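## Task

A free-standing wooden chest with seven shallow drawers sits on the table, and its uppermost drawer contains three small round tea tins. Pull that drawer open and place a single tin on the table so it rests fully on the tabletop, upright or on its side. When finished, the remaining two tins must still be inside that drawer, all seven drawers must be closed, the chest must be at its original spot, and nothing may still be in motion. Anything that stays correct only because the robot is holding it does not count. Release everything and move the hands away at the end.

## Robot and tools

Robot: two arms, left_arm and right_arm, facing each other across the table. Each ends in an identical five-finger right hand (not mirrored), so every hand number means the same thing on both. left_arm's base is on the +y side. The names do not match image sides.

World frame: origin on the tabletop halfway between the arm bases, z = 0 is the table surface, +z up. Result state lines give each hand point's position in metres, orientation as quaternion wxyz, and velocities in m/s and rad/s, all in this frame. Reported positions get less accurate at long reach.

Hand point: a spot 0.05 m in front of the palm where index pad meets thumb tip in a pinch. Its own axes: +z runs along the straightened fingers (fingertips 0.06-0.07 m beyond), +y points out of the palm, +x goes across the palm away from the thumb. A bracket on the little-finger side of the wrist protrudes 0.03 m past the point along +y and can collide with things.

Row format (used by execute_actions and move): one flat list of 28 numbers, each in [-1, 1], always both arms. Numbers 1-14 are left_arm: dx, dy, dz, rx, ry, rz, then little, ring, middle, index, thumb_bend, thumb_turn, force_limit, speed. Numbers 15-28 are the same fourteen for right_arm. dx..rz are an offset, not a pose: the target is measured from the hand point's pose in the latest result that showed it (or, before any such result in a scene, and for later calls within one reply, from where it is when the action starts), expressed in the hand point's own axes. Scale: 1.0 equals 0.6 m or 180 degrees; rx, ry, rz form a single rotation vector. All zeros therefore means return to that reference pose, not stand still. Each step the controller clips a commanded pose to within 100 mm and 16 degrees of the measured one, and arm motion trails commands by about 0.17 s.

Hand numbers are absolute targets: fingers and thumb_bend +1 straight, -1 fully curled; thumb_turn +1 beside palm, -1 in front of it. A pinch is roughly index -0.22, thumb_bend -0.75, thumb_turn -0.57. force_limit maps -1..+1 to about 0..10 N fingertip force (0..15 N for thumb motors) and only stops closing. speed maps -1..+1 from nearly zero to full (full travel 0.6 s); close at -0.9 or slower for a gentle grip. There is no 'no change' value: to keep a hand as it is, resend the last eight numbers used for it, or before any, its hand_measured six plus hand_force_limit and hand_speed. A motor only starts when its target changes by 0.01 or more. Whole-hand wraps suit objects 0.035-0.08 m wide, thumb turned in first.

Tools:
- execute_actions {actions, pictures}: actions is an empty list (just report state), one action {rows: 1-15 rows, steps: up to 15, each step 1/30 s, last row repeated}, or one wait {steps: up to 300}. Every row in an action is measured from the same reference pose, not from the prior row.
- move {target, speed, stop_force}: target is one 28-number row as above. Each hand point travels a straight line toward its target, both finishing together, 0.5-10 s. speed is m/s, 0.002-0.5 (default 0.25); turning is capped at twice that in rad/s. stop_force (N, 9-40, shared by both arms) ends an arm's path when its wrist sensor feels that much extra push along the direction of travel; the arm backs off two steps and holds. Do not rely on it when the hand is also rotating, and omit it when moving away from something you are pressing. Result adds a move: line with the ending per arm (done, off_target, moving, held, contact, fault) and limits (paced = pose clipped, held = steps blocked), plus distance to target.
- wait {seconds: 0-10}: lets the simulation run without new commands.
- zoom_image {camera, region [x0,y0,x1,y1]}: enlarged crop, at most 504x504 pixels, of cam_low, cam_left_wrist or cam_right_wrist.
- show_instructions: shows the reference pages.
- finished_scene {scene}: ends and grades the current scene; irreversible.

Results also carry Wrist force and Wrist torque per arm in the end-effector axes (noisy, offset up to about 4 N, saturating near 50 N), hand_measured, hand_stopped_by (moving, target, force, stalled, fault), hand_load_n (a load near zero means the grip was lost), Hand target lines, 'pose unreachable' and HELD notes when the clearance check altered a command, and MOTOR HOT warnings from 70 °C.

Hazards: arms are stiff, so a target even slightly beyond a firm contact can trigger a fault stop (10 s halt) from joint torque or a 150 N outside force; approach slowly. Faster touches hit harder. Never let the arms collide or press on each other. Don't drop the tin, tip the chest, shove it out of place, or knock anything off the table. Holding loads heats motors; at 85 °C the arm brakes for minutes. Objects may occasionally get a brief outside nudge.

Each tool is called after "Call:" as name([rows], argument=value, ...), one row to a line, values as JSON.

Reference images:

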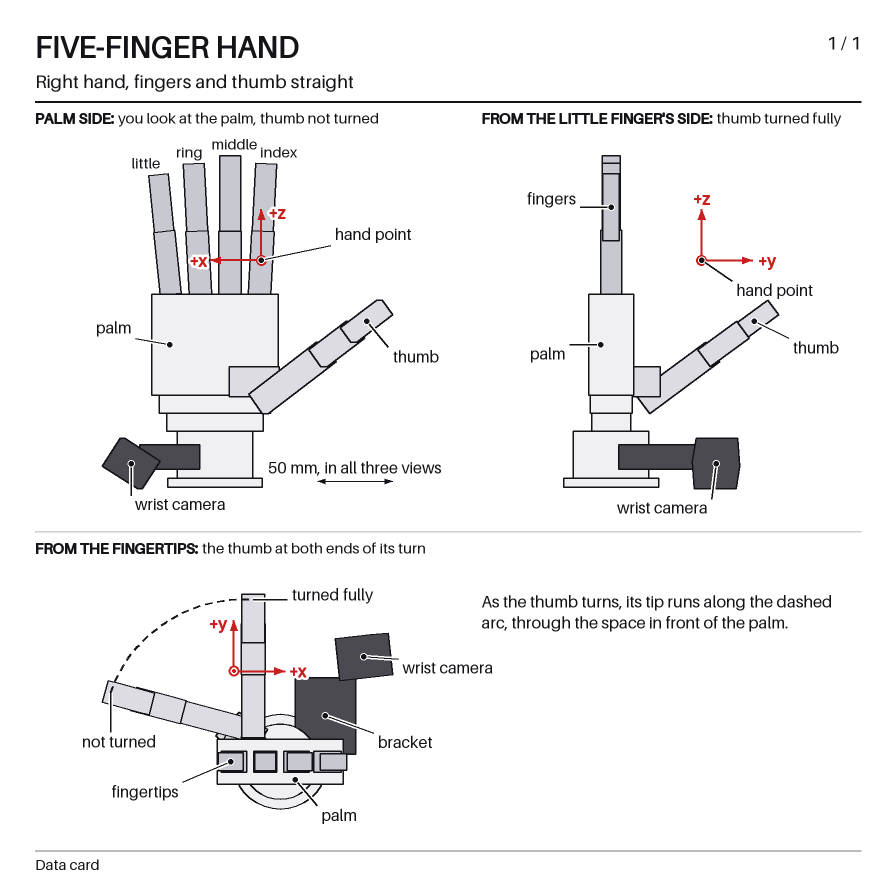

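## Session

Call:
execute_actions(actions=[])

Scene clock: 0.00 s of 6600.00 s.
left_arm: end_effector_position=(+0.2717, +0.4169, +0.4896) hand_measured=(+1.000, +1.000, +1.000, +1.000, +1.000, +1.000) hand_load_n=(+0.0, +0.0, +0.0, +0.0, +0.0, +0.0) hand_stopped_by=(target, target, target, target, target, target) hand_force_limit=0.00 hand_speed=-0.80 end_effector_quat_wxyz=(+0.022, +0.407, +0.913, -0.012) end_effector_velocity=(+0.000, +0.000, +0.000) end_effector_angular_velocity=(+0.000, +0.000, +0.000) | right_arm: end_effector_position=(+0.1226, -0.2686, +0.4752) hand_measured=(+1.000, +1.000, +1.000, +1.000, +1.000, +1.000) hand_load_n=(+0.0, +0.0, +0.0, +0.0, +0.0, +0.0) hand_stopped_by=(target, target, target, target, target, target) hand_force_limit=0.00 hand_speed=-0.80 end_effector_quat_wxyz=(+0.010, -0.366, +0.931, -0.006) end_effector_velocity=(+0.000, -0.000, -0.000) end_effector_angular_velocity=(-0.000, +0.001, -0.002)
Joint positions: left_arm=[ 0.546 -1.735  1.311  1.946  1.559 -1.888] | right_arm=[-1.215 -1.729  1.348  1.932  1.584 -1.917]
Joint velocities: left_arm=[ 0. -0.  0.  0. -0. -0.] | right_arm=[-0.002  0.     0.001  0.    -0.     0.   ]
Wrist force (N, on the end effector, along its own x y z axes, offset not removed): no reading
Wrist torque (N m, same axes, about the end effector's origin, offset not removed): no reading
Hand target (left_arm): +0.272, +0.417, +0.490; +0.022, +0.407, +0.913, -0.012
Hand target (right_arm): +0.123, -0.269, +0.475; +0.010, -0.366, +0.931, -0.006

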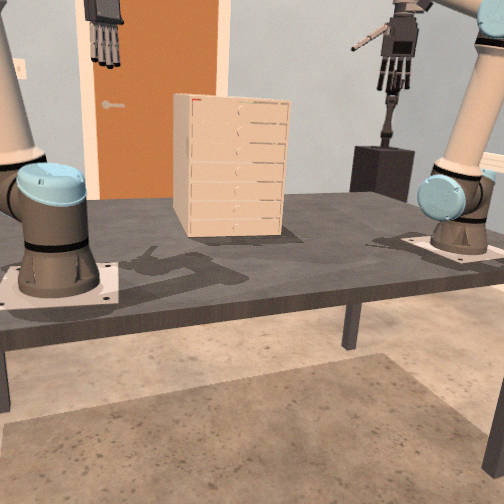

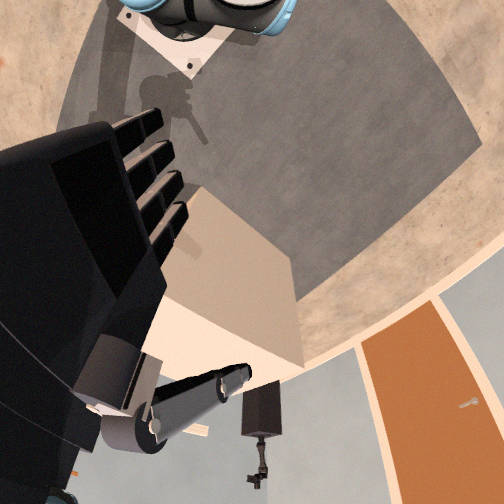

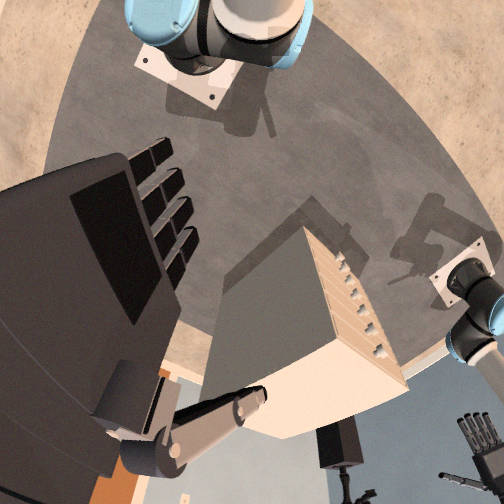

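Call:
zoom_image(camera="cam_low", region=[150, 70, 320, 250])

Call:
zoom_image(camera="cam_right_wrist", region=[180, 180, 440, 450])

Region (150, 70, 320, 250) of cam_low's 504x504 image, scaled by 2.800, with more detail than that image has.

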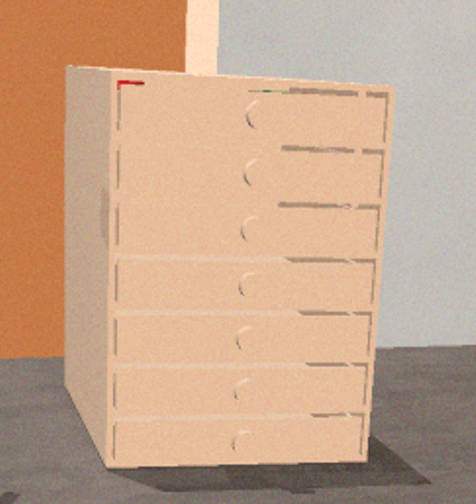

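Region (180, 180, 440, 450) of cam_right_wrist's 504x504 image, scaled by 1.867, with more detail than that image has; it fills the left 485 columns of this view, and the rest is white.

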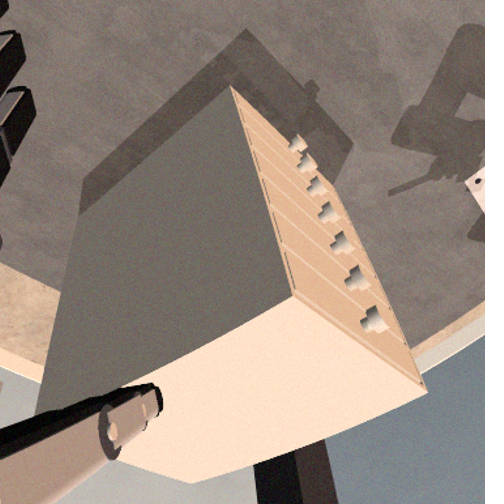

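Call:
zoom_image(camera="cam_left_wrist", region=[120, 160, 360, 420])

Region (120, 160, 360, 420) of cam_left_wrist's 504x504 image, scaled by 1.938, with more detail than that image has; it fills the left 465 columns of this view, and the rest is white.

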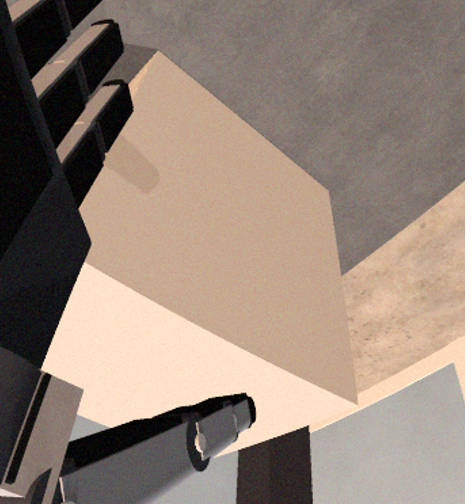

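Call:
move(target=[-0.658,-0.105,0.066,0,0,0, 1,1,1,1,1,1,0,0, -0.404,0.410,0.215,0,0,0.775, 1,1,1,0.3,-0.75,-0.57,0,0], speed=0.35)

Scene clock: 123.83 s of 6600.00 s.
left_arm: end_effector_position=(+0.4234, +0.1811, +0.4725) hand_measured=(+1.000, +1.000, +1.000, +1.000, +1.000, +1.000) hand_load_n=(+0.0, +0.0, +0.0, +0.0, +0.0, +0.0) hand_stopped_by=(target, target, target, target, target, target) hand_force_limit=0.00 hand_speed=0.00 end_effector_quat_wxyz=(+0.027, +0.409, +0.912, -0.011) end_effector_velocity=(-0.000, +0.000, +0.000) end_effector_angular_velocity=(+0.000, -0.000, -0.000) | right_arm: end_effector_position=(+0.1308, -0.0327, +0.3846) hand_measured=(+1.000, +1.000, +1.000, +0.300, -0.750, -0.570) hand_load_n=(+0.0, +0.0, +0.0, +0.0, +0.0, +0.0) hand_stopped_by=(target, target, target, target, target, target) hand_force_limit=0.00 hand_speed=0.00 end_effector_quat_wxyz=(+0.008, +0.439, +0.899, +0.006) end_effector_velocity=(+0.000, -0.000, -0.000) end_effector_angular_velocity=(-0.001, +0.000, -0.000)
Joint positions: left_arm=[ 0.635 -0.932  0.329  2.117  1.555 -1.796] | right_arm=[-0.434 -1.11   0.875  1.794  1.588  0.522]
Joint velocities: left_arm=[-0. -0. -0.  0. -0.  0.] | right_arm=[-0.001  0.     0.001  0.     0.    -0.001]
Wrist force (N, on the end effector, along its own x y z axes, offset not removed): left_arm=[-0.2 -0.3 1.8] | right_arm=[3.0 3.0 3.6]
Wrist torque (N m, same axes, about the end effector's origin, offset not removed): left_arm=[-0.02 -0.15 -0.11] | right_arm=[0.33 -0.47 0.29]
Hand target (left_arm): +0.423, +0.181, +0.472; +0.027, +0.409, +0.912, -0.011
Hand target (right_arm): +0.131, -0.033, +0.385; +0.008, +0.439, +0.899, +0.006
Off the commanded pose (left_arm): 0.121 m, 1 deg; position clipped at the last step of the last action.
Off the commanded pose (right_arm): 0.116 m, 45 deg; position and orientation clipped at the last step of the last action.
After step 90, 117.00 s passed at rest.
move: held (left_arm, right_arm); limits=paced,held; held on 37 of 115 steps (right_arm, left_arm), including the last (right_arm, left_arm)
pose unreachable (left arm): on one or more control steps of this call this arm could not follow its commanded pose, so it was not sent that pose on those steps. On the call's last step it was still not sent that pose. It may still have moved: this result reports where it is.
cause: the commanded pose would bring a part of the arm too close to another arm (a part of this arm just beyond joint 3 (elbow) and a part of the other arm just beyond its joint 3 (elbow)).
pose unreachable (right arm): on one or more control steps of this call this arm could not follow its commanded pose, so it was not sent that pose on those steps. On the call's last step it was still not sent that pose. It may still have moved: this result reports where it is.
cause: the commanded pose would bring a part of the arm too close to another arm (a part of this arm just beyond joint 3 (elbow) and a part of the other arm just beyond its joint 3 (elbow)).
camera_calibration (this result's frames):
cam_left_wrist: T_world_to_cam=[[0.785501, 0.61857, -0.0189674, -0.43559], [0.50005, -0.616343, 0.608335, -0.390846], [0.364607, -0.487332, -0.793454, 0.434503], [0, 0, 0, 1]] pos_world=[0.379176, 0.240296, 0.574261]
cam_right_wrist: T_world_to_cam=[[0.871101, 0.490369, -0.0268485, -0.0749101], [0.434848, -0.744757, 0.506207, -0.264562], [0.228233, -0.452632, -0.861994, 0.420891], [0, 0, 0, 1]] pos_world=[0.0842372, 0.0302084, 0.494718]

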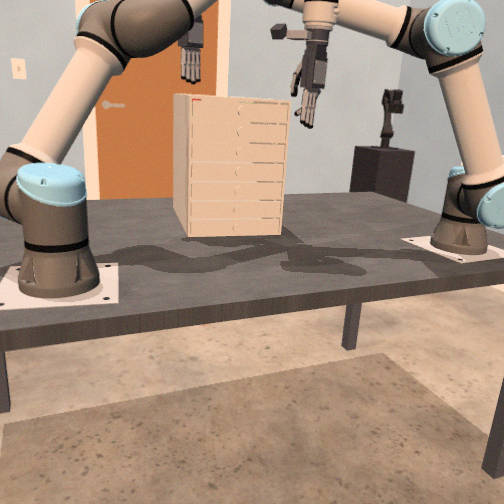

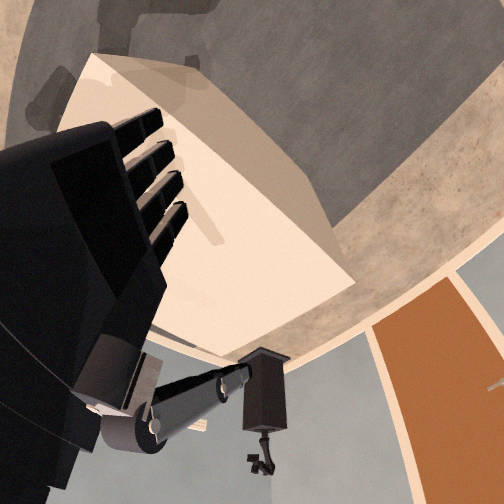

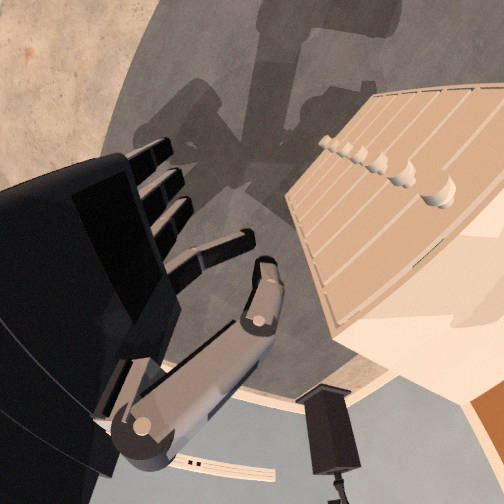

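Call:
move(target=[0,0,0,0,0,0, 1,1,1,1,1,1,0,0, 0.148,0.101,0.080,-0.1884,0.4729,0.1986, 1,1,1,0.3,-0.75,-0.57,0,0], speed=0.3)

Scene clock: 208.13 s of 6600.00 s.
left_arm: end_effector_position=(+0.4234, +0.1811, +0.4725) hand_measured=(+1.000, +1.000, +1.000, +1.000, +1.000, +1.000) hand_load_n=(+0.0, +0.0, +0.0, +0.0, +0.0, +0.0) hand_stopped_by=(target, target, target, target, target, target) hand_force_limit=0.00 hand_speed=0.00 end_effector_quat_wxyz=(+0.027, +0.409, +0.912, -0.011) end_effector_velocity=(+0.001, -0.001, -0.001) end_effector_angular_velocity=(+0.001, +0.000, -0.000) | right_arm: end_effector_position=(+0.1248, +0.0738, +0.3381) hand_measured=(+1.000, +1.000, +1.000, +0.300, -0.750, -0.570) hand_load_n=(+0.0, +0.0, +0.0, +0.0, +0.0, +0.0) hand_stopped_by=(target, target, target, target, target, target) hand_force_limit=0.00 hand_speed=0.00 end_effector_quat_wxyz=(-0.411, +0.549, +0.583, +0.435) end_effector_velocity=(+0.000, +0.000, -0.000) end_effector_angular_velocity=(+0.124, +0.026, -0.054)
Joint positions: left_arm=[ 0.635 -0.932  0.329  2.117  1.555 -1.796] | right_arm=[-0.561 -1.575  1.723  0.178  1.078  1.353]
Joint velocities: left_arm=[-0.     0.002  0.    -0.002 -0.001  0.   ] | right_arm=[ 0.012 -0.05   0.108 -0.207  0.036  0.113]
Wrist force (N, on the end effector, along its own x y z axes, offset not removed): left_arm=[0.4 0.4 0.2] | right_arm=[0.0 3.4 -0.9]
Wrist torque (N m, same axes, about the end effector's origin, offset not removed): left_arm=[0.20 -0.12 -0.03] | right_arm=[0.62 0.15 0.44]
Hand target (left_arm): +0.423, +0.181, +0.472; +0.027, +0.409, +0.912, -0.011
Hand target (right_arm): +0.125, +0.074, +0.338; -0.415, +0.548, +0.577, +0.441
Off the commanded pose (left_arm): 0.000 m, 0 deg.
Off the commanded pose (right_arm): 0.001 m, 18 deg; orientation clipped at the last step of the last action.
After step 90, 73.30 s passed at rest.
move: moving (right_arm; no rest 5 s after the path's end); limits=paced
camera_calibration (this result's frames):
cam_left_wrist: T_world_to_cam=[[0.785501, 0.61857, -0.0189675, -0.43559], [0.50005, -0.616343, 0.608335, -0.390845], [0.364607, -0.487332, -0.793454, 0.434503], [0, 0, 0, 1]] pos_world=[0.379176, 0.240296, 0.574261]
cam_right_wrist: T_world_to_cam=[[0.99475, 0.0210577, -0.100147, -0.0791941], [-0.0538276, -0.724634, -0.687028, 0.303872], [-0.0870375, 0.688812, -0.719696, 0.337394], [0, 0, 0, 1]] pos_world=[0.124501, -0.010537, 0.443659]

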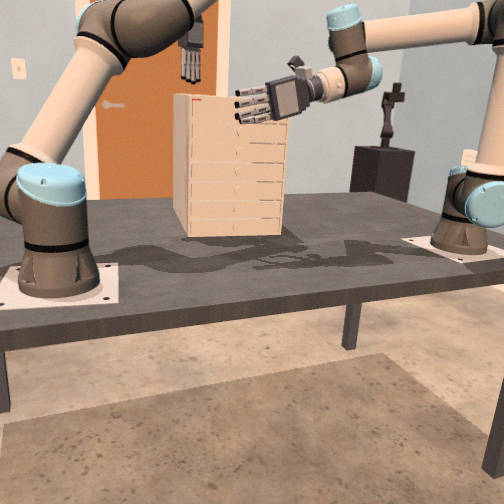

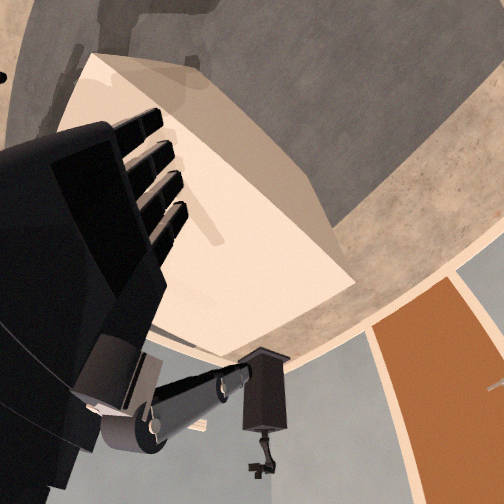

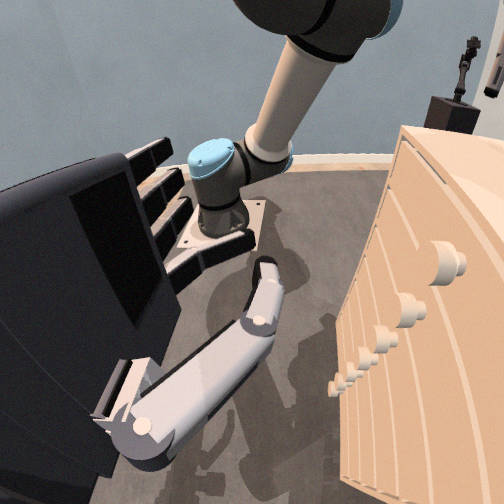

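Call:
execute_actions(actions=[], pictures=false)

Scene clock: 210.53 s of 6600.00 s.
left_arm: end_effector_position=(+0.4234, +0.1811, +0.4725) hand_measured=(+1.000, +1.000, +1.000, +1.000, +1.000, +1.000) hand_load_n=(+0.0, +0.0, +0.0, +0.0, +0.0, +0.0) hand_stopped_by=(target, target, target, target, target, target) hand_force_limit=0.00 hand_speed=0.00 end_effector_quat_wxyz=(+0.027, +0.409, +0.912, -0.011) end_effector_velocity=(-0.000, -0.000, -0.001) end_effector_angular_velocity=(+0.002, +0.001, -0.000) | right_arm: end_effector_position=(+0.1252, +0.0748, +0.3372) hand_measured=(+1.000, +1.000, +1.000, +0.300, -0.750, -0.570) hand_load_n=(+0.0, +0.0, +0.0, +0.0, +0.0, +0.0) hand_stopped_by=(target, target, target, target, target, target) hand_force_limit=0.00 hand_speed=0.00 end_effector_quat_wxyz=(-0.463, +0.531, +0.487, +0.516) end_effector_velocity=(-0.000, -0.000, +0.000) end_effector_angular_velocity=(+0.001, -0.000, -0.000)
Joint positions: left_arm=[ 0.635 -0.932  0.329  2.117  1.555 -1.796] | right_arm=[-0.514 -1.641  1.925 -0.241  1.202  1.544]
Joint velocities: left_arm=[0.    0.001 0.002 0.001 0.    0.   ] | right_arm=[ 0.001 -0.001  0.001 -0.002  0.001  0.   ]
Wrist force (N, on the end effector, along its own x y z axes, offset not removed): left_arm=[0.7 0.2 2.1] | right_arm=[1.4 3.1 0.0]
Wrist torque (N m, same axes, about the end effector's origin, offset not removed): left_arm=[-0.02 -0.27 -0.10] | right_arm=[0.43 -0.17 0.29]
Hand target (left_arm): +0.423, +0.181, +0.472; +0.027, +0.409, +0.912, -0.011
Hand target (right_arm): +0.125, +0.075, +0.337; -0.463, +0.531, +0.487, +0.516
Off the commanded pose (left_arm): 0.000 m, 0 deg.
Off the commanded pose (right_arm): 0.000 m, 3 deg; orientation clipped at the last step of the last action.
Steps of this call (steps 1 to 72: nothing new was sent). Readings (end_effector_position | what the end effector reports):
1: left_arm (+0.4234, +0.1811, +0.4725) | right_arm (+0.1248, +0.0738, +0.3381) | left_arm hand_measured=(+1.000, +1.000, +1.000, +1.000, +1.000, +1.000) hand_load_n=(+0.0, +0.0, +0.0, +0.0, +0.0, +0.0) hand_stopped_by=(target, target, target, target, target, target) hand_force_limit=0.00 hand_speed=0.00 | right_arm hand_measured=(+1.000, +1.000, +1.000, +0.300, -0.750, -0.570) hand_load_n=(+0.0, +0.0, +0.0, +0.0, +0.0, +0.0) hand_stopped_by=(target, target, target, target, target, target) hand_force_limit=0.00 hand_speed=0.00
2: left_arm (+0.4234, +0.1811, +0.4725) | right_arm (+0.1248, +0.0738, +0.3381) | left_arm hand_measured=(+1.000, +1.000, +1.000, +1.000, +1.000, +1.000) hand_load_n=(+0.0, +0.0, +0.0, +0.0, +0.0, +0.0) hand_stopped_by=(target, target, target, target, target, target) hand_force_limit=0.00 hand_speed=0.00 | right_arm hand_measured=(+1.000, +1.000, +1.000, +0.300, -0.750, -0.570) hand_load_n=(+0.0, +0.0, +0.0, +0.0, +0.0, +0.0) hand_stopped_by=(target, target, target, target, target, target) hand_force_limit=0.00 hand_speed=0.00
4: left_arm (+0.4234, +0.1811, +0.4725) | right_arm (+0.1248, +0.0738, +0.3381) | left_arm hand_measured=(+1.000, +1.000, +1.000, +1.000, +1.000, +1.000) hand_load_n=(+0.0, +0.0, +0.0, +0.0, +0.0, +0.0) hand_stopped_by=(target, target, target, target, target, target) hand_force_limit=0.00 hand_speed=0.00 | right_arm hand_measured=(+1.000, +1.000, +1.000, +0.300, -0.750, -0.570) hand_load_n=(+0.0, +0.0, +0.0, +0.0, +0.0, +0.0) hand_stopped_by=(target, target, target, target, target, target) hand_force_limit=0.00 hand_speed=0.00
8: left_arm (+0.4234, +0.1811, +0.4725) | right_arm (+0.1248, +0.0739, +0.3381) | left_arm hand_measured=(+1.000, +1.000, +1.000, +1.000, +1.000, +1.000) hand_load_n=(+0.0, +0.0, +0.0, +0.0, +0.0, +0.0) hand_stopped_by=(target, target, target, target, target, target) hand_force_limit=0.00 hand_speed=0.00 | right_arm hand_measured=(+1.000, +1.000, +1.000, +0.300, -0.750, -0.570) hand_load_n=(+0.0, +0.0, +0.0, +0.0, +0.0, +0.0) hand_stopped_by=(target, target, target, target, target, target) hand_force_limit=0.00 hand_speed=0.00
72: the state above

Call:
move(target=[0,0,0,0,0,0, 1,1,1,1,1,1,0,0, -0.002,0.0738,-0.0252,-0.0057,0.0123,0.0035, 1,1,1,0.4,-0.75,-0.57,0,0], speed=0.1)

Scene clock: 260.67 s of 6600.00 s.
left_arm: end_effector_position=(+0.4234, +0.1811, +0.4725) hand_measured=(+1.000, +1.000, +1.000, +1.000, +1.000, +1.000) hand_load_n=(+0.0, +0.0, +0.0, +0.0, +0.0, +0.0) hand_stopped_by=(target, target, target, target, target, target) hand_force_limit=0.00 hand_speed=0.00 end_effector_quat_wxyz=(+0.027, +0.409, +0.912, -0.011) end_effector_velocity=(-0.000, +0.001, +0.000) end_effector_angular_velocity=(+0.003, +0.001, +0.000) | right_arm: end_effector_position=(+0.1676, +0.0555, +0.3371) hand_measured=(+1.000, +1.000, +1.000, +0.400, -0.750, -0.570) hand_load_n=(+0.0, +0.0, +0.0, +0.0, +0.0, +0.0) hand_stopped_by=(target, target, target, target, target, target) hand_force_limit=0.00 hand_speed=0.00 end_effector_quat_wxyz=(-0.470, +0.528, +0.471, +0.528) end_effector_velocity=(+0.002, -0.001, +0.001) end_effector_angular_velocity=(+0.003, -0.000, +0.000)
Joint positions: left_arm=[ 0.635 -0.932  0.329  2.117  1.555 -1.796] | right_arm=[-0.642 -1.679  1.983 -0.303  1.092  1.569]
Joint velocities: left_arm=[ 0.     0.    -0.     0.003 -0.001 -0.   ] | right_arm=[-0.006 -0.002  0.002 -0.004 -0.006  0.002]
Wrist force (N, on the end effector, along its own x y z axes, offset not removed): left_arm=[0.5 -1.4 0.1] | right_arm=[-0.2 2.5 -0.2]
Wrist torque (N m, same axes, about the end effector's origin, offset not removed): left_arm=[-0.12 -0.14 -0.10] | right_arm=[0.43 -0.08 0.26]
Hand target (left_arm): +0.423, +0.181, +0.472; +0.027, +0.409, +0.912, -0.011
Hand target (right_arm): +0.168, +0.055, +0.337; -0.470, +0.528, +0.471, +0.528
Off the commanded pose (left_arm): 0.000 m, 0 deg.
Off the commanded pose (right_arm): 0.000 m, 0 deg.
After step 90, 46.20 s passed at rest.
move: done
camera_calibration (this result's frames):
cam_left_wrist: T_world_to_cam=[[0.785501, 0.61857, -0.0189675, -0.43559], [0.50005, -0.616343, 0.608335, -0.390845], [0.364607, -0.487332, -0.793454, 0.434503], [0, 0, 0, 1]] pos_world=[0.379176, 0.240296, 0.574261]
cam_right_wrist: T_world_to_cam=[[0.986669, -0.0677946, -0.147943, -0.0990788], [-0.162164, -0.485846, -0.858869, 0.355076], [-0.013651, 0.871411, -0.490363, 0.253285], [0, 0, 0, 1]] pos_world=[0.158796, -0.0549204, 0.414508]

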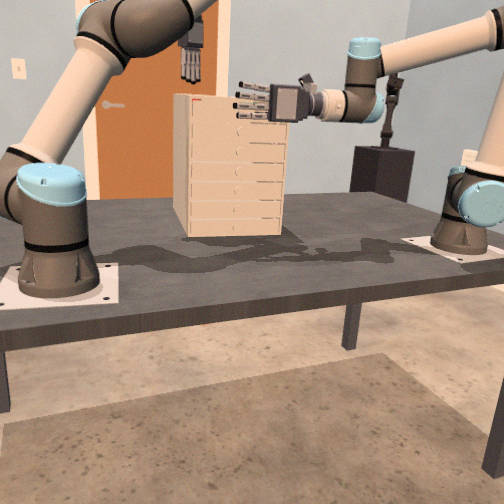

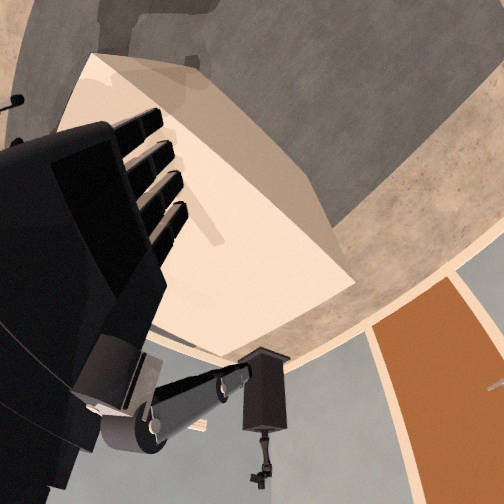

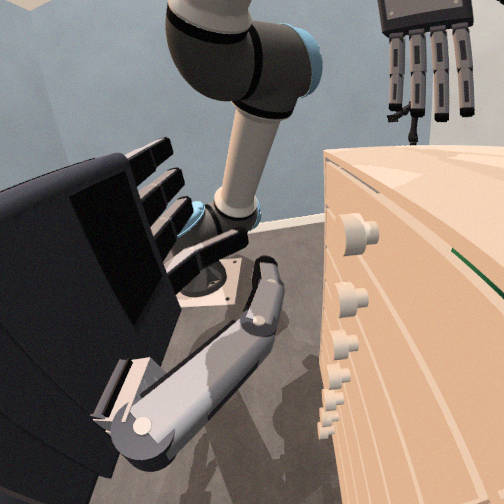

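Call:
zoom_image(camera="cam_right_wrist", region=[220, 170, 400, 330])

Region (220, 170, 400, 330) of cam_right_wrist's 504x504 image, scaled by 2.800, with more detail than that image has.

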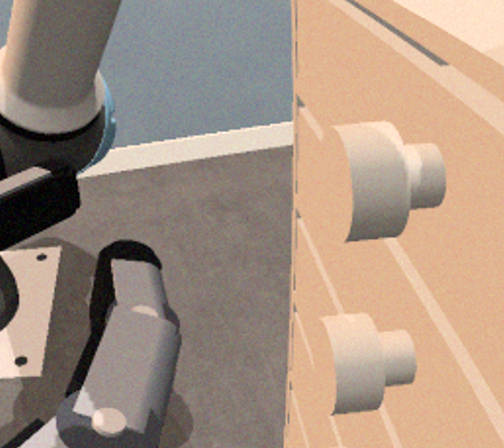

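Call:
zoom_image(camera="cam_low", region=[170, 60, 330, 170])

Region (170, 60, 330, 170) of cam_low's 504x504 image, scaled by 3.150, with more detail than that image has; it fills the top 346 rows of this view, and the rest is white.

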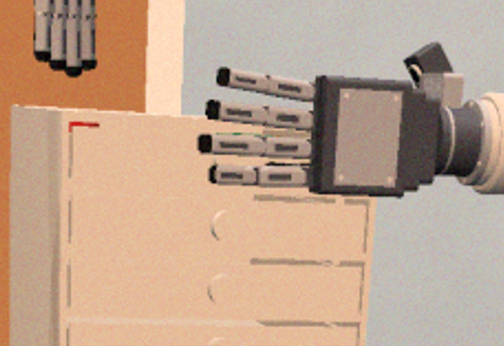

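Call:
move(target=[0,0,0,0,0,0, 1,1,1,1,1,1,0,0, 0.015,0.050,-0.0158,0,0,0, 1,1,1,0.4,-0.75,-0.57,0,0], speed=0.05)

Scene clock: 309.80 s of 6600.00 s.
left_arm: end_effector_position=(+0.4234, +0.1811, +0.4725) hand_measured=(+1.000, +1.000, +1.000, +1.000, +1.000, +1.000) hand_load_n=(+0.0, +0.0, +0.0, +0.0, +0.0, +0.0) hand_stopped_by=(target, target, target, target, target, target) hand_force_limit=0.00 hand_speed=0.00 end_effector_quat_wxyz=(+0.027, +0.409, +0.912, -0.011) end_effector_velocity=(+0.000, -0.000, +0.000) end_effector_angular_velocity=(-0.003, -0.001, +0.000) | right_arm: end_effector_position=(+0.1961, +0.0426, +0.3461) hand_measured=(+1.000, +1.000, +1.000, +0.400, -0.750, -0.570) hand_load_n=(+0.0, +0.0, +0.0, +0.0, +0.0, +0.0) hand_stopped_by=(target, target, target, target, target, target) hand_force_limit=0.00 hand_speed=0.00 end_effector_quat_wxyz=(-0.470, +0.528, +0.471, +0.528) end_effector_velocity=(+0.002, -0.001, +0.000) end_effector_angular_velocity=(-0.001, +0.000, +0.002)
Joint positions: left_arm=[ 0.635 -0.932  0.329  2.117  1.555 -1.796] | right_arm=[-0.736 -1.7    1.977 -0.276  0.998  1.569]
Joint velocities: left_arm=[ 0.    -0.    -0.001 -0.001  0.001  0.   ] | right_arm=[-0.007 -0.001  0.     0.002 -0.009  0.   ]
Wrist force (N, on the end effector, along its own x y z axes, offset not removed): left_arm=[-0.3 -0.2 0.0] | right_arm=[1.9 1.3 -2.4]
Wrist torque (N m, same axes, about the end effector's origin, offset not removed): left_arm=[0.09 0.01 -0.08] | right_arm=[0.40 -0.21 0.29]
Hand target (left_arm): +0.423, +0.181, +0.472; +0.027, +0.409, +0.912, -0.011
Hand target (right_arm): +0.196, +0.043, +0.346; -0.470, +0.528, +0.471, +0.528
Off the commanded pose (left_arm): 0.000 m, 0 deg.
Off the commanded pose (right_arm): 0.000 m, 0 deg.
After step 90, 45.10 s passed at rest.
move: done
camera_calibration (this result's frames):
cam_left_wrist: T_world_to_cam=[[0.785501, 0.61857, -0.0189674, -0.43559], [0.50005, -0.616343, 0.608335, -0.390845], [0.364607, -0.487332, -0.793454, 0.434503], [0, 0, 0, 1]] pos_world=[0.379176, 0.240296, 0.574261]
cam_right_wrist: T_world_to_cam=[[0.986671, -0.0678459, -0.147909, -0.126764], [-0.162159, -0.485848, -0.858869, 0.361154], [-0.0135907, 0.871406, -0.490374, 0.269229], [0, 0, 0, 1]] pos_world=[0.187298, -0.0677424, 0.423457]

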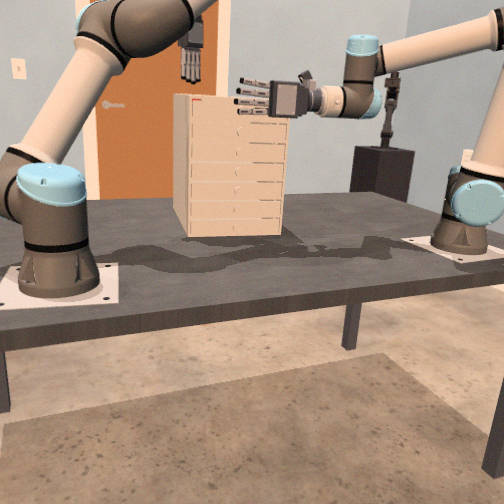

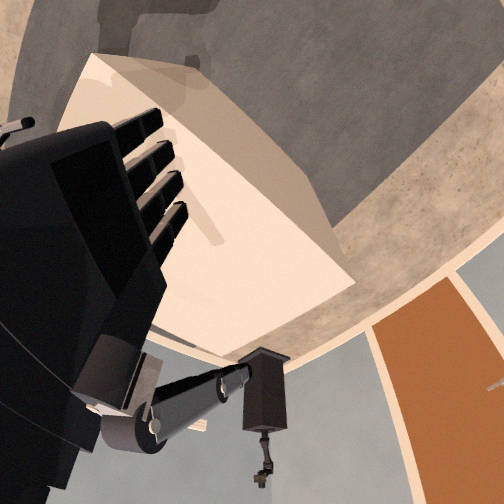

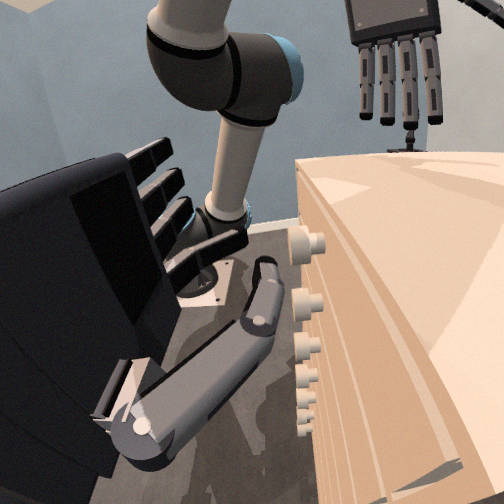

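Call:
move(target=[0,0,0,0,0,0, 1,1,1,1,1,1,0,0, 0,0.028,0,0,0,0, 1,1,1,0.4,-0.75,-0.57,0,0], speed=0.02)

Scene clock: 321.57 s of 6600.00 s.
left_arm: end_effector_position=(+0.4234, +0.1811, +0.4725) hand_measured=(+1.000, +1.000, +1.000, +1.000, +1.000, +1.000) hand_load_n=(+0.0, +0.0, +0.0, +0.0, +0.0, +0.0) hand_stopped_by=(target, target, target, target, target, target) hand_force_limit=0.00 hand_speed=0.00 end_effector_quat_wxyz=(+0.027, +0.409, +0.912, -0.011) end_effector_velocity=(+0.000, -0.000, -0.001) end_effector_angular_velocity=(+0.000, -0.000, +0.001) | right_arm: end_effector_position=(+0.2126, +0.0407, +0.3461) hand_measured=(+1.000, +1.000, +1.000, +0.400, -0.750, -0.570) hand_load_n=(+0.0, +0.0, +0.0, +0.0, +0.0, +0.0) hand_stopped_by=(target, target, target, target, target, target) hand_force_limit=0.00 hand_speed=0.00 end_effector_quat_wxyz=(-0.470, +0.528, +0.471, +0.528) end_effector_velocity=(+0.002, -0.000, +0.000) end_effector_angular_velocity=(-0.000, -0.000, +0.000)
Joint positions: left_arm=[ 0.635 -0.932  0.329  2.117  1.555 -1.796] | right_arm=[-0.778 -1.691  1.969 -0.277  0.956  1.569]
Joint velocities: left_arm=[-0.     0.001  0.    -0.001 -0.    -0.001] | right_arm=[-0.005  0.001 -0.002  0.    -0.005 -0.   ]
Wrist force (N, on the end effector, along its own x y z axes, offset not removed): left_arm=[0.6 -0.4 1.0] | right_arm=[2.7 1.2 -0.9]
Wrist torque (N m, same axes, about the end effector's origin, offset not removed): left_arm=[0.00 -0.22 -0.09] | right_arm=[0.14 -0.35 0.28]
Hand target (left_arm): +0.423, +0.181, +0.472; +0.027, +0.409, +0.912, -0.011
Hand target (right_arm): +0.213, +0.041, +0.346; -0.470, +0.528, +0.471, +0.528
Off the commanded pose (left_arm): 0.000 m, 0 deg.
Off the commanded pose (right_arm): 0.000 m, 0 deg.
After step 90, 7.63 s passed at rest.
move: done
camera_calibration (this result's frames):
cam_left_wrist: T_world_to_cam=[[0.785501, 0.61857, -0.0189674, -0.43559], [0.50005, -0.616343, 0.608335, -0.390845], [0.364607, -0.487332, -0.793454, 0.434503], [0, 0, 0, 1]] pos_world=[0.379176, 0.240296, 0.574261]
cam_right_wrist: T_world_to_cam=[[0.986672, -0.0678643, -0.147894, -0.143193], [-0.162155, -0.485855, -0.858866, 0.362886], [-0.0135688, 0.871401, -0.490384, 0.271138], [0, 0, 0, 1]] pos_world=[0.203808, -0.0696779, 0.423455]

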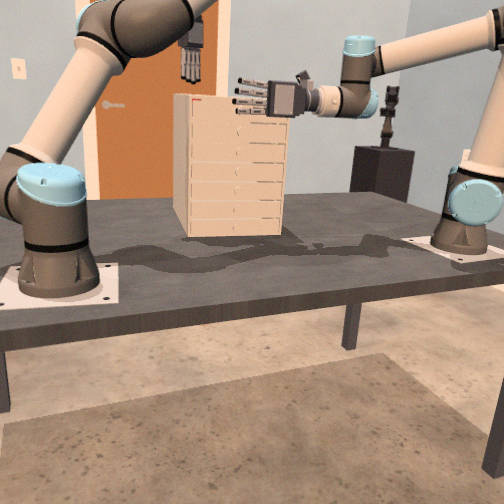

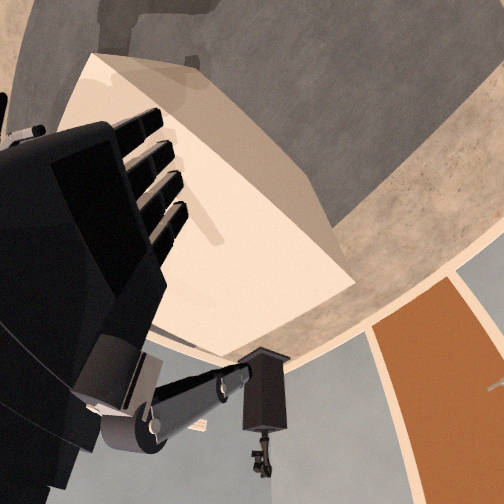

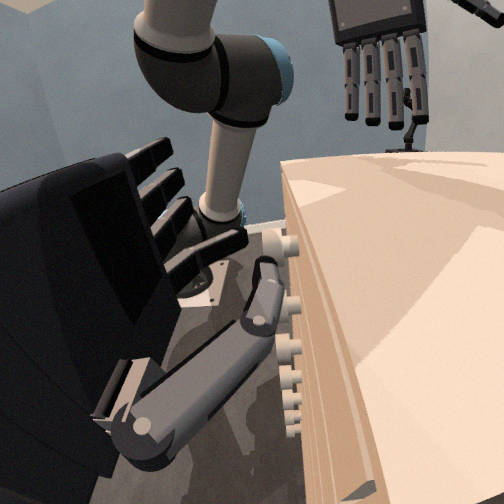

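Call:
zoom_image(camera="cam_right_wrist", region=[150, 170, 350, 350])

Region (150, 170, 350, 350) of cam_right_wrist's 504x504 image, scaled by 2.520, with more detail than that image has; it fills the top 454 rows of this view, and the rest is white.

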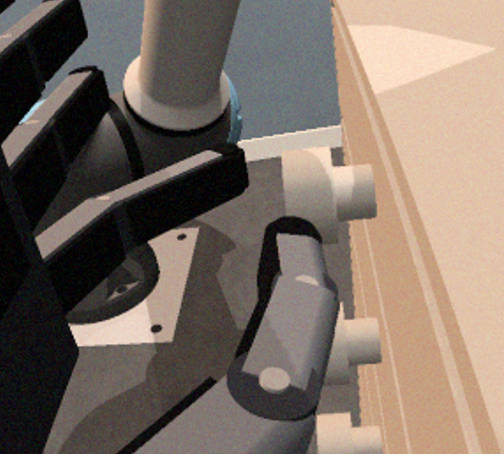

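Call:
move(target=[0,0,0.083,0,0,0, 1,1,1,1,1,1,0,0, 0,0.0067,0.005,0,0,0, 1,1,1,0.4,-0.75,-0.57,0,0], speed=0.015, stop_force=12)

Scene clock: 333.67 s of 6600.00 s.
left_arm: end_effector_position=(+0.4245, +0.1799, +0.4446) hand_measured=(+1.000, +1.000, +1.000, +1.000, +1.000, +1.000) hand_load_n=(+0.0, +0.0, +0.0, +0.0, +0.0, +0.0) hand_stopped_by=(target, target, target, target, target, target) hand_force_limit=0.00 hand_speed=0.00 end_effector_quat_wxyz=(+0.027, +0.409, +0.912, -0.011) end_effector_velocity=(-0.000, -0.000, -0.001) end_effector_angular_velocity=(+0.001, +0.002, +0.001) | right_arm: end_effector_position=(+0.2170, +0.0432, +0.3460) hand_measured=(+1.000, +1.000, +1.000, +0.400, -0.750, -0.570) hand_load_n=(+0.0, +0.0, +0.0, +0.0, +0.0, +0.0) hand_stopped_by=(target, target, target, target, target, target) hand_force_limit=0.00 hand_speed=0.00 end_effector_quat_wxyz=(-0.470, +0.528, +0.471, +0.528) end_effector_velocity=(+0.000, -0.000, -0.001) end_effector_angular_velocity=(-0.000, +0.001, -0.001)
Joint positions: left_arm=[ 0.636 -1.003  0.534  1.983  1.556 -1.795] | right_arm=[-0.783 -1.681  1.96  -0.279  0.951  1.569]
Joint velocities: left_arm=[ 0.     0.001 -0.     0.001  0.002 -0.001] | right_arm=[-0.001  0.     0.001 -0.001  0.001  0.   ]
Wrist force (N, on the end effector, along its own x y z axes, offset not removed): left_arm=[-0.8 0.4 -11.8] | right_arm=[-0.2 2.4 -4.7]
Wrist torque (N m, same axes, about the end effector's origin, offset not removed): left_arm=[0.96 0.18 -0.05] | right_arm=[0.63 0.20 0.00]
Hand target (left_arm): +0.425, +0.180, +0.445; +0.027, +0.409, +0.912, -0.011
Hand target (right_arm): +0.217, +0.043, +0.346; -0.470, +0.528, +0.471, +0.528
Off the commanded pose (left_arm): 0.022 m, 0 deg.
Off the commanded pose (right_arm): 0.000 m, 0 deg.
After step 90, 5.57 s passed at rest.
move: contact (left_arm)
camera_calibration (this result's frames):
cam_left_wrist: T_world_to_cam=[[0.785468, 0.61861, -0.0190196, -0.436269], [0.500183, -0.616399, 0.608169, -0.375186], [0.364496, -0.487211, -0.79358, 0.411498], [0, 0, 0, 1]] pos_world=[0.380348, 0.239102, 0.546435]
cam_right_wrist: T_world_to_cam=[[0.986672, -0.0678649, -0.147893, -0.147287], [-0.162154, -0.485855, -0.858866, 0.364797], [-0.0135676, 0.871401, -0.490384, 0.269017], [0, 0, 0, 1]] pos_world=[0.208127, -0.0671787, 0.423451]

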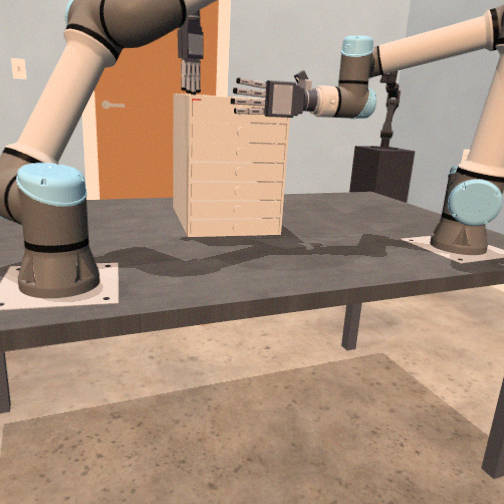

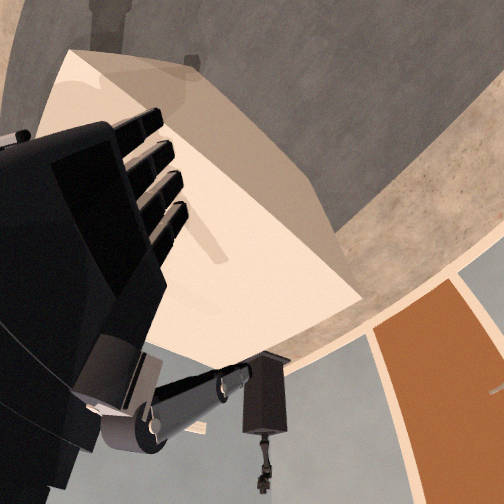

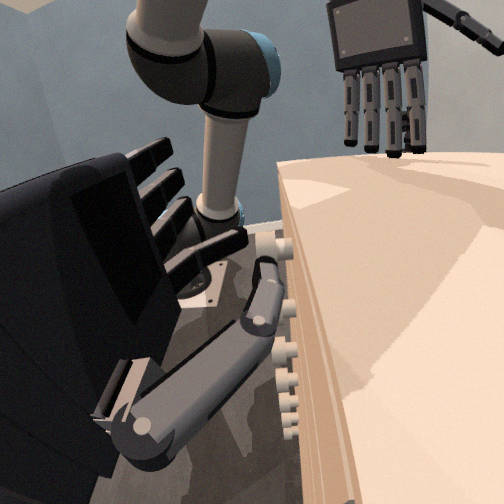

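Call:
execute_actions([
  {"rows": [[0,0,0.001,0,0,0, 1,1,1,1,1,1,0,0, 0,0,0,0,0,0, 1,1,1,-0.4,-0.75,-0.57,0.4,-0.6]], "steps": 15},
], pictures=false)

Call:
wait(seconds=1.5)

Scene clock: 344.10 s of 6600.00 s.
left_arm: end_effector_position=(+0.4245, +0.1799, +0.4440) hand_measured=(+1.000, +1.000, +1.000, +1.000, +1.000, +1.000) hand_load_n=(+0.0, +0.0, +0.0, +0.0, +0.0, +0.0) hand_stopped_by=(target, target, target, target, target, target) hand_force_limit=0.00 hand_speed=0.00 end_effector_quat_wxyz=(+0.027, +0.409, +0.912, -0.011) end_effector_velocity=(-0.000, +0.000, +0.000) end_effector_angular_velocity=(+0.001, +0.001, -0.000) | right_arm: end_effector_position=(+0.2169, +0.0432, +0.3460) hand_measured=(+1.000, +1.000, +1.000, +0.184, -0.750, -0.570) hand_load_n=(+0.0, +0.0, +0.0, +8.5, +0.0, +0.0) hand_stopped_by=(target, target, target, force, target, target) hand_force_limit=0.40 hand_speed=-0.60 end_effector_quat_wxyz=(-0.470, +0.528, +0.471, +0.528) end_effector_velocity=(-0.000, +0.000, +0.001) end_effector_angular_velocity=(+0.001, +0.000, +0.000)
Joint positions: left_arm=[ 0.636 -1.004  0.538  1.981  1.556 -1.795] | right_arm=[-0.783 -1.681  1.96  -0.279  0.951  1.569]
Joint velocities: left_arm=[-0.    -0.001  0.001  0.001  0.     0.   ] | right_arm=[ 0.001 -0.    -0.001  0.     0.001  0.001]
Wrist force (N, on the end effector, along its own x y z axes, offset not removed): left_arm=[-2.0 -0.5 -28.1] | right_arm=[-0.5 -7.4 2.5]
Wrist torque (N m, same axes, about the end effector's origin, offset not removed): left_arm=[1.74 0.37 -0.22] | right_arm=[0.18 -0.03 0.41]
Hand target (left_arm): +0.425, +0.180, +0.444; +0.027, +0.409, +0.912, -0.011
Hand target (right_arm): +0.217, +0.043, +0.346; -0.470, +0.528, +0.471, +0.528
Off the commanded pose (left_arm): 0.000 m, 0 deg.
Off the commanded pose (right_arm): 0.000 m, 0 deg.
Steps of this call (steps 1 to 90: nothing new was sent; then 6.93 s passed at rest; steps 91 to 105: all 15 steps of this action). Readings (end_effector_position | what the end effector reports):
91: left_arm (+0.4245, +0.1799, +0.4446) | right_arm (+0.2170, +0.0432, +0.3460) | left_arm hand_measured=(+1.000, +1.000, +1.000, +1.000, +1.000, +1.000) hand_load_n=(+0.0, +0.0, +0.0, +0.0, +0.0, +0.0) hand_stopped_by=(target, target, target, target, target, target) hand_force_limit=0.00 hand_speed=0.00 | right_arm hand_measured=(+1.000, +1.000, +1.000, +0.400, -0.750, -0.570) hand_load_n=(+0.0, +0.0, +0.0, +0.0, +0.0, +0.0) hand_stopped_by=(target, target, target, moving, target, target) hand_force_limit=0.40 hand_speed=-0.60
92: left_arm (+0.4245, +0.1799, +0.4445) | right_arm (+0.2170, +0.0432, +0.3460) | left_arm hand_measured=(+1.000, +1.000, +1.000, +1.000, +1.000, +1.000) hand_load_n=(+0.0, +0.0, +0.0, +0.0, +0.0, +0.0) hand_stopped_by=(target, target, target, target, target, target) hand_force_limit=0.00 hand_speed=0.00 | right_arm hand_measured=(+1.000, +1.000, +1.000, +0.400, -0.750, -0.570) hand_load_n=(+0.0, +0.0, +0.0, +0.0, +0.0, +0.0) hand_stopped_by=(target, target, target, moving, target, target) hand_force_limit=0.40 hand_speed=-0.60
94: left_arm (+0.4245, +0.1799, +0.4442) | right_arm (+0.2170, +0.0432, +0.3460) | left_arm hand_measured=(+1.000, +1.000, +1.000, +1.000, +1.000, +1.000) hand_load_n=(+0.0, +0.0, +0.0, +0.0, +0.0, +0.0) hand_stopped_by=(target, target, target, target, target, target) hand_force_limit=0.00 hand_speed=0.00 | right_arm hand_measured=(+1.000, +1.000, +1.000, +0.380, -0.750, -0.570) hand_load_n=(+0.0, +0.0, +0.0, +0.0, +0.0, +0.0) hand_stopped_by=(target, target, target, moving, target, target) hand_force_limit=0.40 hand_speed=-0.60
98: left_arm (+0.4245, +0.1799, +0.4441) | right_arm (+0.2170, +0.0432, +0.3460) | left_arm hand_measured=(+1.000, +1.000, +1.000, +1.000, +1.000, +1.000) hand_load_n=(+0.0, +0.0, +0.0, +0.0, +0.0, +0.0) hand_stopped_by=(target, target, target, target, target, target) hand_force_limit=0.00 hand_speed=0.00 | right_arm hand_measured=(+1.000, +1.000, +1.000, +0.290, -0.750, -0.570) hand_load_n=(+0.0, +0.0, +0.0, +0.0, +0.0, +0.0) hand_stopped_by=(target, target, target, moving, target, target) hand_force_limit=0.40 hand_speed=-0.60
105: the state above

Scene clock: 345.60 s of 6600.00 s.
left_arm: end_effector_position=(+0.4245, +0.1799, +0.4440) hand_measured=(+1.000, +1.000, +1.000, +1.000, +1.000, +1.000) hand_load_n=(+0.0, +0.0, +0.0, +0.0, +0.0, +0.0) hand_stopped_by=(target, target, target, target, target, target) hand_force_limit=0.00 hand_speed=0.00 end_effector_quat_wxyz=(+0.027, +0.409, +0.912, -0.011) end_effector_velocity=(-0.000, +0.000, +0.000) end_effector_angular_velocity=(+0.001, +0.001, +0.000) | right_arm: end_effector_position=(+0.2170, +0.0432, +0.3460) hand_measured=(+1.000, +1.000, +1.000, +0.184, -0.750, -0.570) hand_load_n=(+0.0, +0.0, +0.0, +9.0, +0.0, +0.0) hand_stopped_by=(target, target, target, force, target, target) hand_force_limit=0.40 hand_speed=-0.60 end_effector_quat_wxyz=(-0.470, +0.528, +0.471, +0.528) end_effector_velocity=(-0.000, +0.000, +0.000) end_effector_angular_velocity=(+0.000, -0.001, +0.000)
Joint positions: left_arm=[ 0.636 -1.004  0.538  1.981  1.556 -1.795] | right_arm=[-0.783 -1.681  1.96  -0.279  0.951  1.569]
Joint velocities: left_arm=[-0.    -0.     0.     0.001  0.001 -0.   ] | right_arm=[ 0.    -0.    -0.001  0.    -0.    -0.   ]
Wrist force (N, on the end effector, along its own x y z axes, offset not removed): left_arm=[-2.7 -0.6 -27.5] | right_arm=[-2.7 -5.6 4.9]
Wrist torque (N m, same axes, about the end effector's origin, offset not removed): left_arm=[1.72 0.47 -0.29] | right_arm=[0.44 0.08 0.12]
Hand target (left_arm): +0.425, +0.180, +0.444; +0.027, +0.409, +0.912, -0.011
Hand target (right_arm): +0.217, +0.043, +0.346; -0.470, +0.528, +0.471, +0.528
Off the commanded pose (left_arm): 0.000 m, 0 deg.
Off the commanded pose (right_arm): 0.000 m, 0 deg.
Steps of this call (steps 1 to 45: nothing new was sent). Readings (end_effector_position | what the end effector reports):
1: left_arm (+0.4245, +0.1799, +0.4440) | right_arm (+0.2169, +0.0432, +0.3460) | left_arm hand_measured=(+1.000, +1.000, +1.000, +1.000, +1.000, +1.000) hand_load_n=(+0.0, +0.0, +0.0, +0.0, +0.0, +0.0) hand_stopped_by=(target, target, target, target, target, target) hand_force_limit=0.00 hand_speed=0.00 | right_arm hand_measured=(+1.000, +1.000, +1.000, +0.184, -0.750, -0.570) hand_load_n=(+0.0, +0.0, +0.0, +8.5, +0.0, +0.0) hand_stopped_by=(target, target, target, force, target, target) hand_force_limit=0.40 hand_speed=-0.60
2: left_arm (+0.4245, +0.1799, +0.4440) | right_arm (+0.2169, +0.0432, +0.3460) | left_arm hand_measured=(+1.000, +1.000, +1.000, +1.000, +1.000, +1.000) hand_load_n=(+0.0, +0.0, +0.0, +0.0, +0.0, +0.0) hand_stopped_by=(target, target, target, target, target, target) hand_force_limit=0.00 hand_speed=0.00 | right_arm hand_measured=(+1.000, +1.000, +1.000, +0.184, -0.750, -0.570) hand_load_n=(+0.0, +0.0, +0.0, +8.5, +0.0, +0.0) hand_stopped_by=(target, target, target, force, target, target) hand_force_limit=0.40 hand_speed=-0.60
4: left_arm (+0.4245, +0.1799, +0.4440) | right_arm (+0.2169, +0.0432, +0.3460) | left_arm hand_measured=(+1.000, +1.000, +1.000, +1.000, +1.000, +1.000) hand_load_n=(+0.0, +0.0, +0.0, +0.0, +0.0, +0.0) hand_stopped_by=(target, target, target, target, target, target) hand_force_limit=0.00 hand_speed=0.00 | right_arm hand_measured=(+1.000, +1.000, +1.000, +0.184, -0.750, -0.570) hand_load_n=(+0.0, +0.0, +0.0, +8.5, +0.0, +0.0) hand_stopped_by=(target, target, target, force, target, target) hand_force_limit=0.40 hand_speed=-0.60
8: left_arm (+0.4245, +0.1799, +0.4440) | right_arm (+0.2169, +0.0432, +0.3460) | left_arm hand_measured=(+1.000, +1.000, +1.000, +1.000, +1.000, +1.000) hand_load_n=(+0.0, +0.0, +0.0, +0.0, +0.0, +0.0) hand_stopped_by=(target, target, target, target, target, target) hand_force_limit=0.00 hand_speed=0.00 | right_arm hand_measured=(+1.000, +1.000, +1.000, +0.184, -0.750, -0.570) hand_load_n=(+0.0, +0.0, +0.0, +8.5, +0.0, +0.0) hand_stopped_by=(target, target, target, force, target, target) hand_force_limit=0.40 hand_speed=-0.60
45: the state above
camera_calibration (this result's frames):
cam_left_wrist: T_world_to_cam=[[0.785459, 0.618621, -0.0190385, -0.436264], [0.500202, -0.616385, 0.608167, -0.374858], [0.36449, -0.487213, -0.793581, 0.411005], [0, 0, 0, 1]] pos_world=[0.380365, 0.239072, 0.545837]
cam_right_wrist: T_world_to_cam=[[0.986672, -0.0678845, -0.147886, -0.147301], [-0.162158, -0.485846, -0.858871, 0.364802], [-0.013546, 0.871404, -0.490378, 0.269015], [0, 0, 0, 1]] pos_world=[0.208138, -0.0671828, 0.423453]

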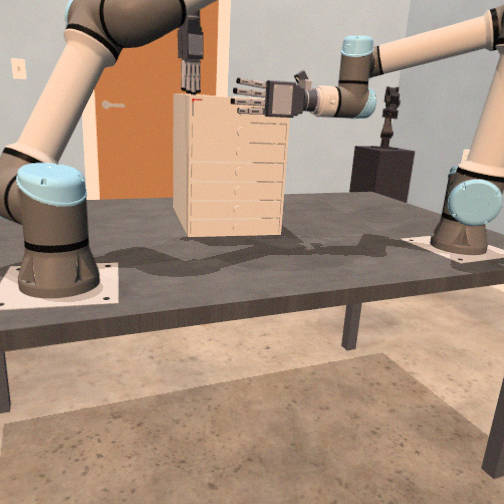

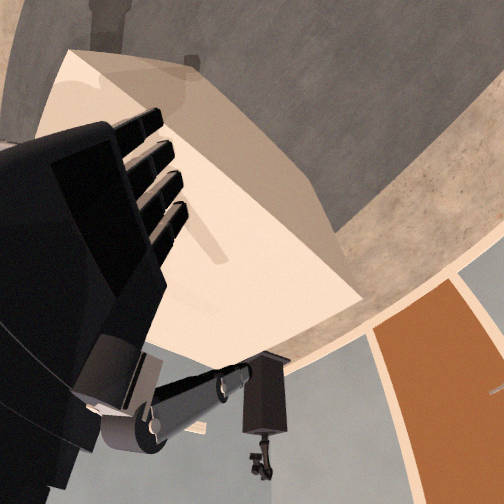

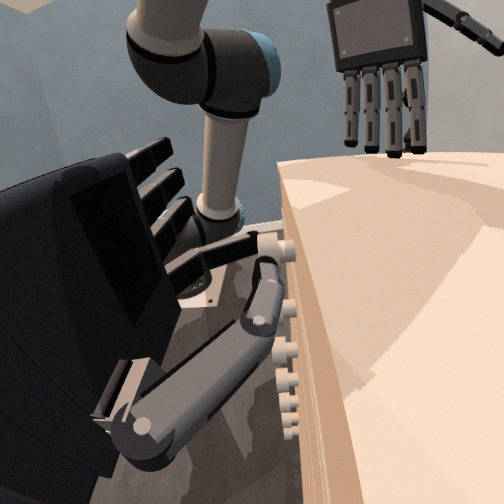

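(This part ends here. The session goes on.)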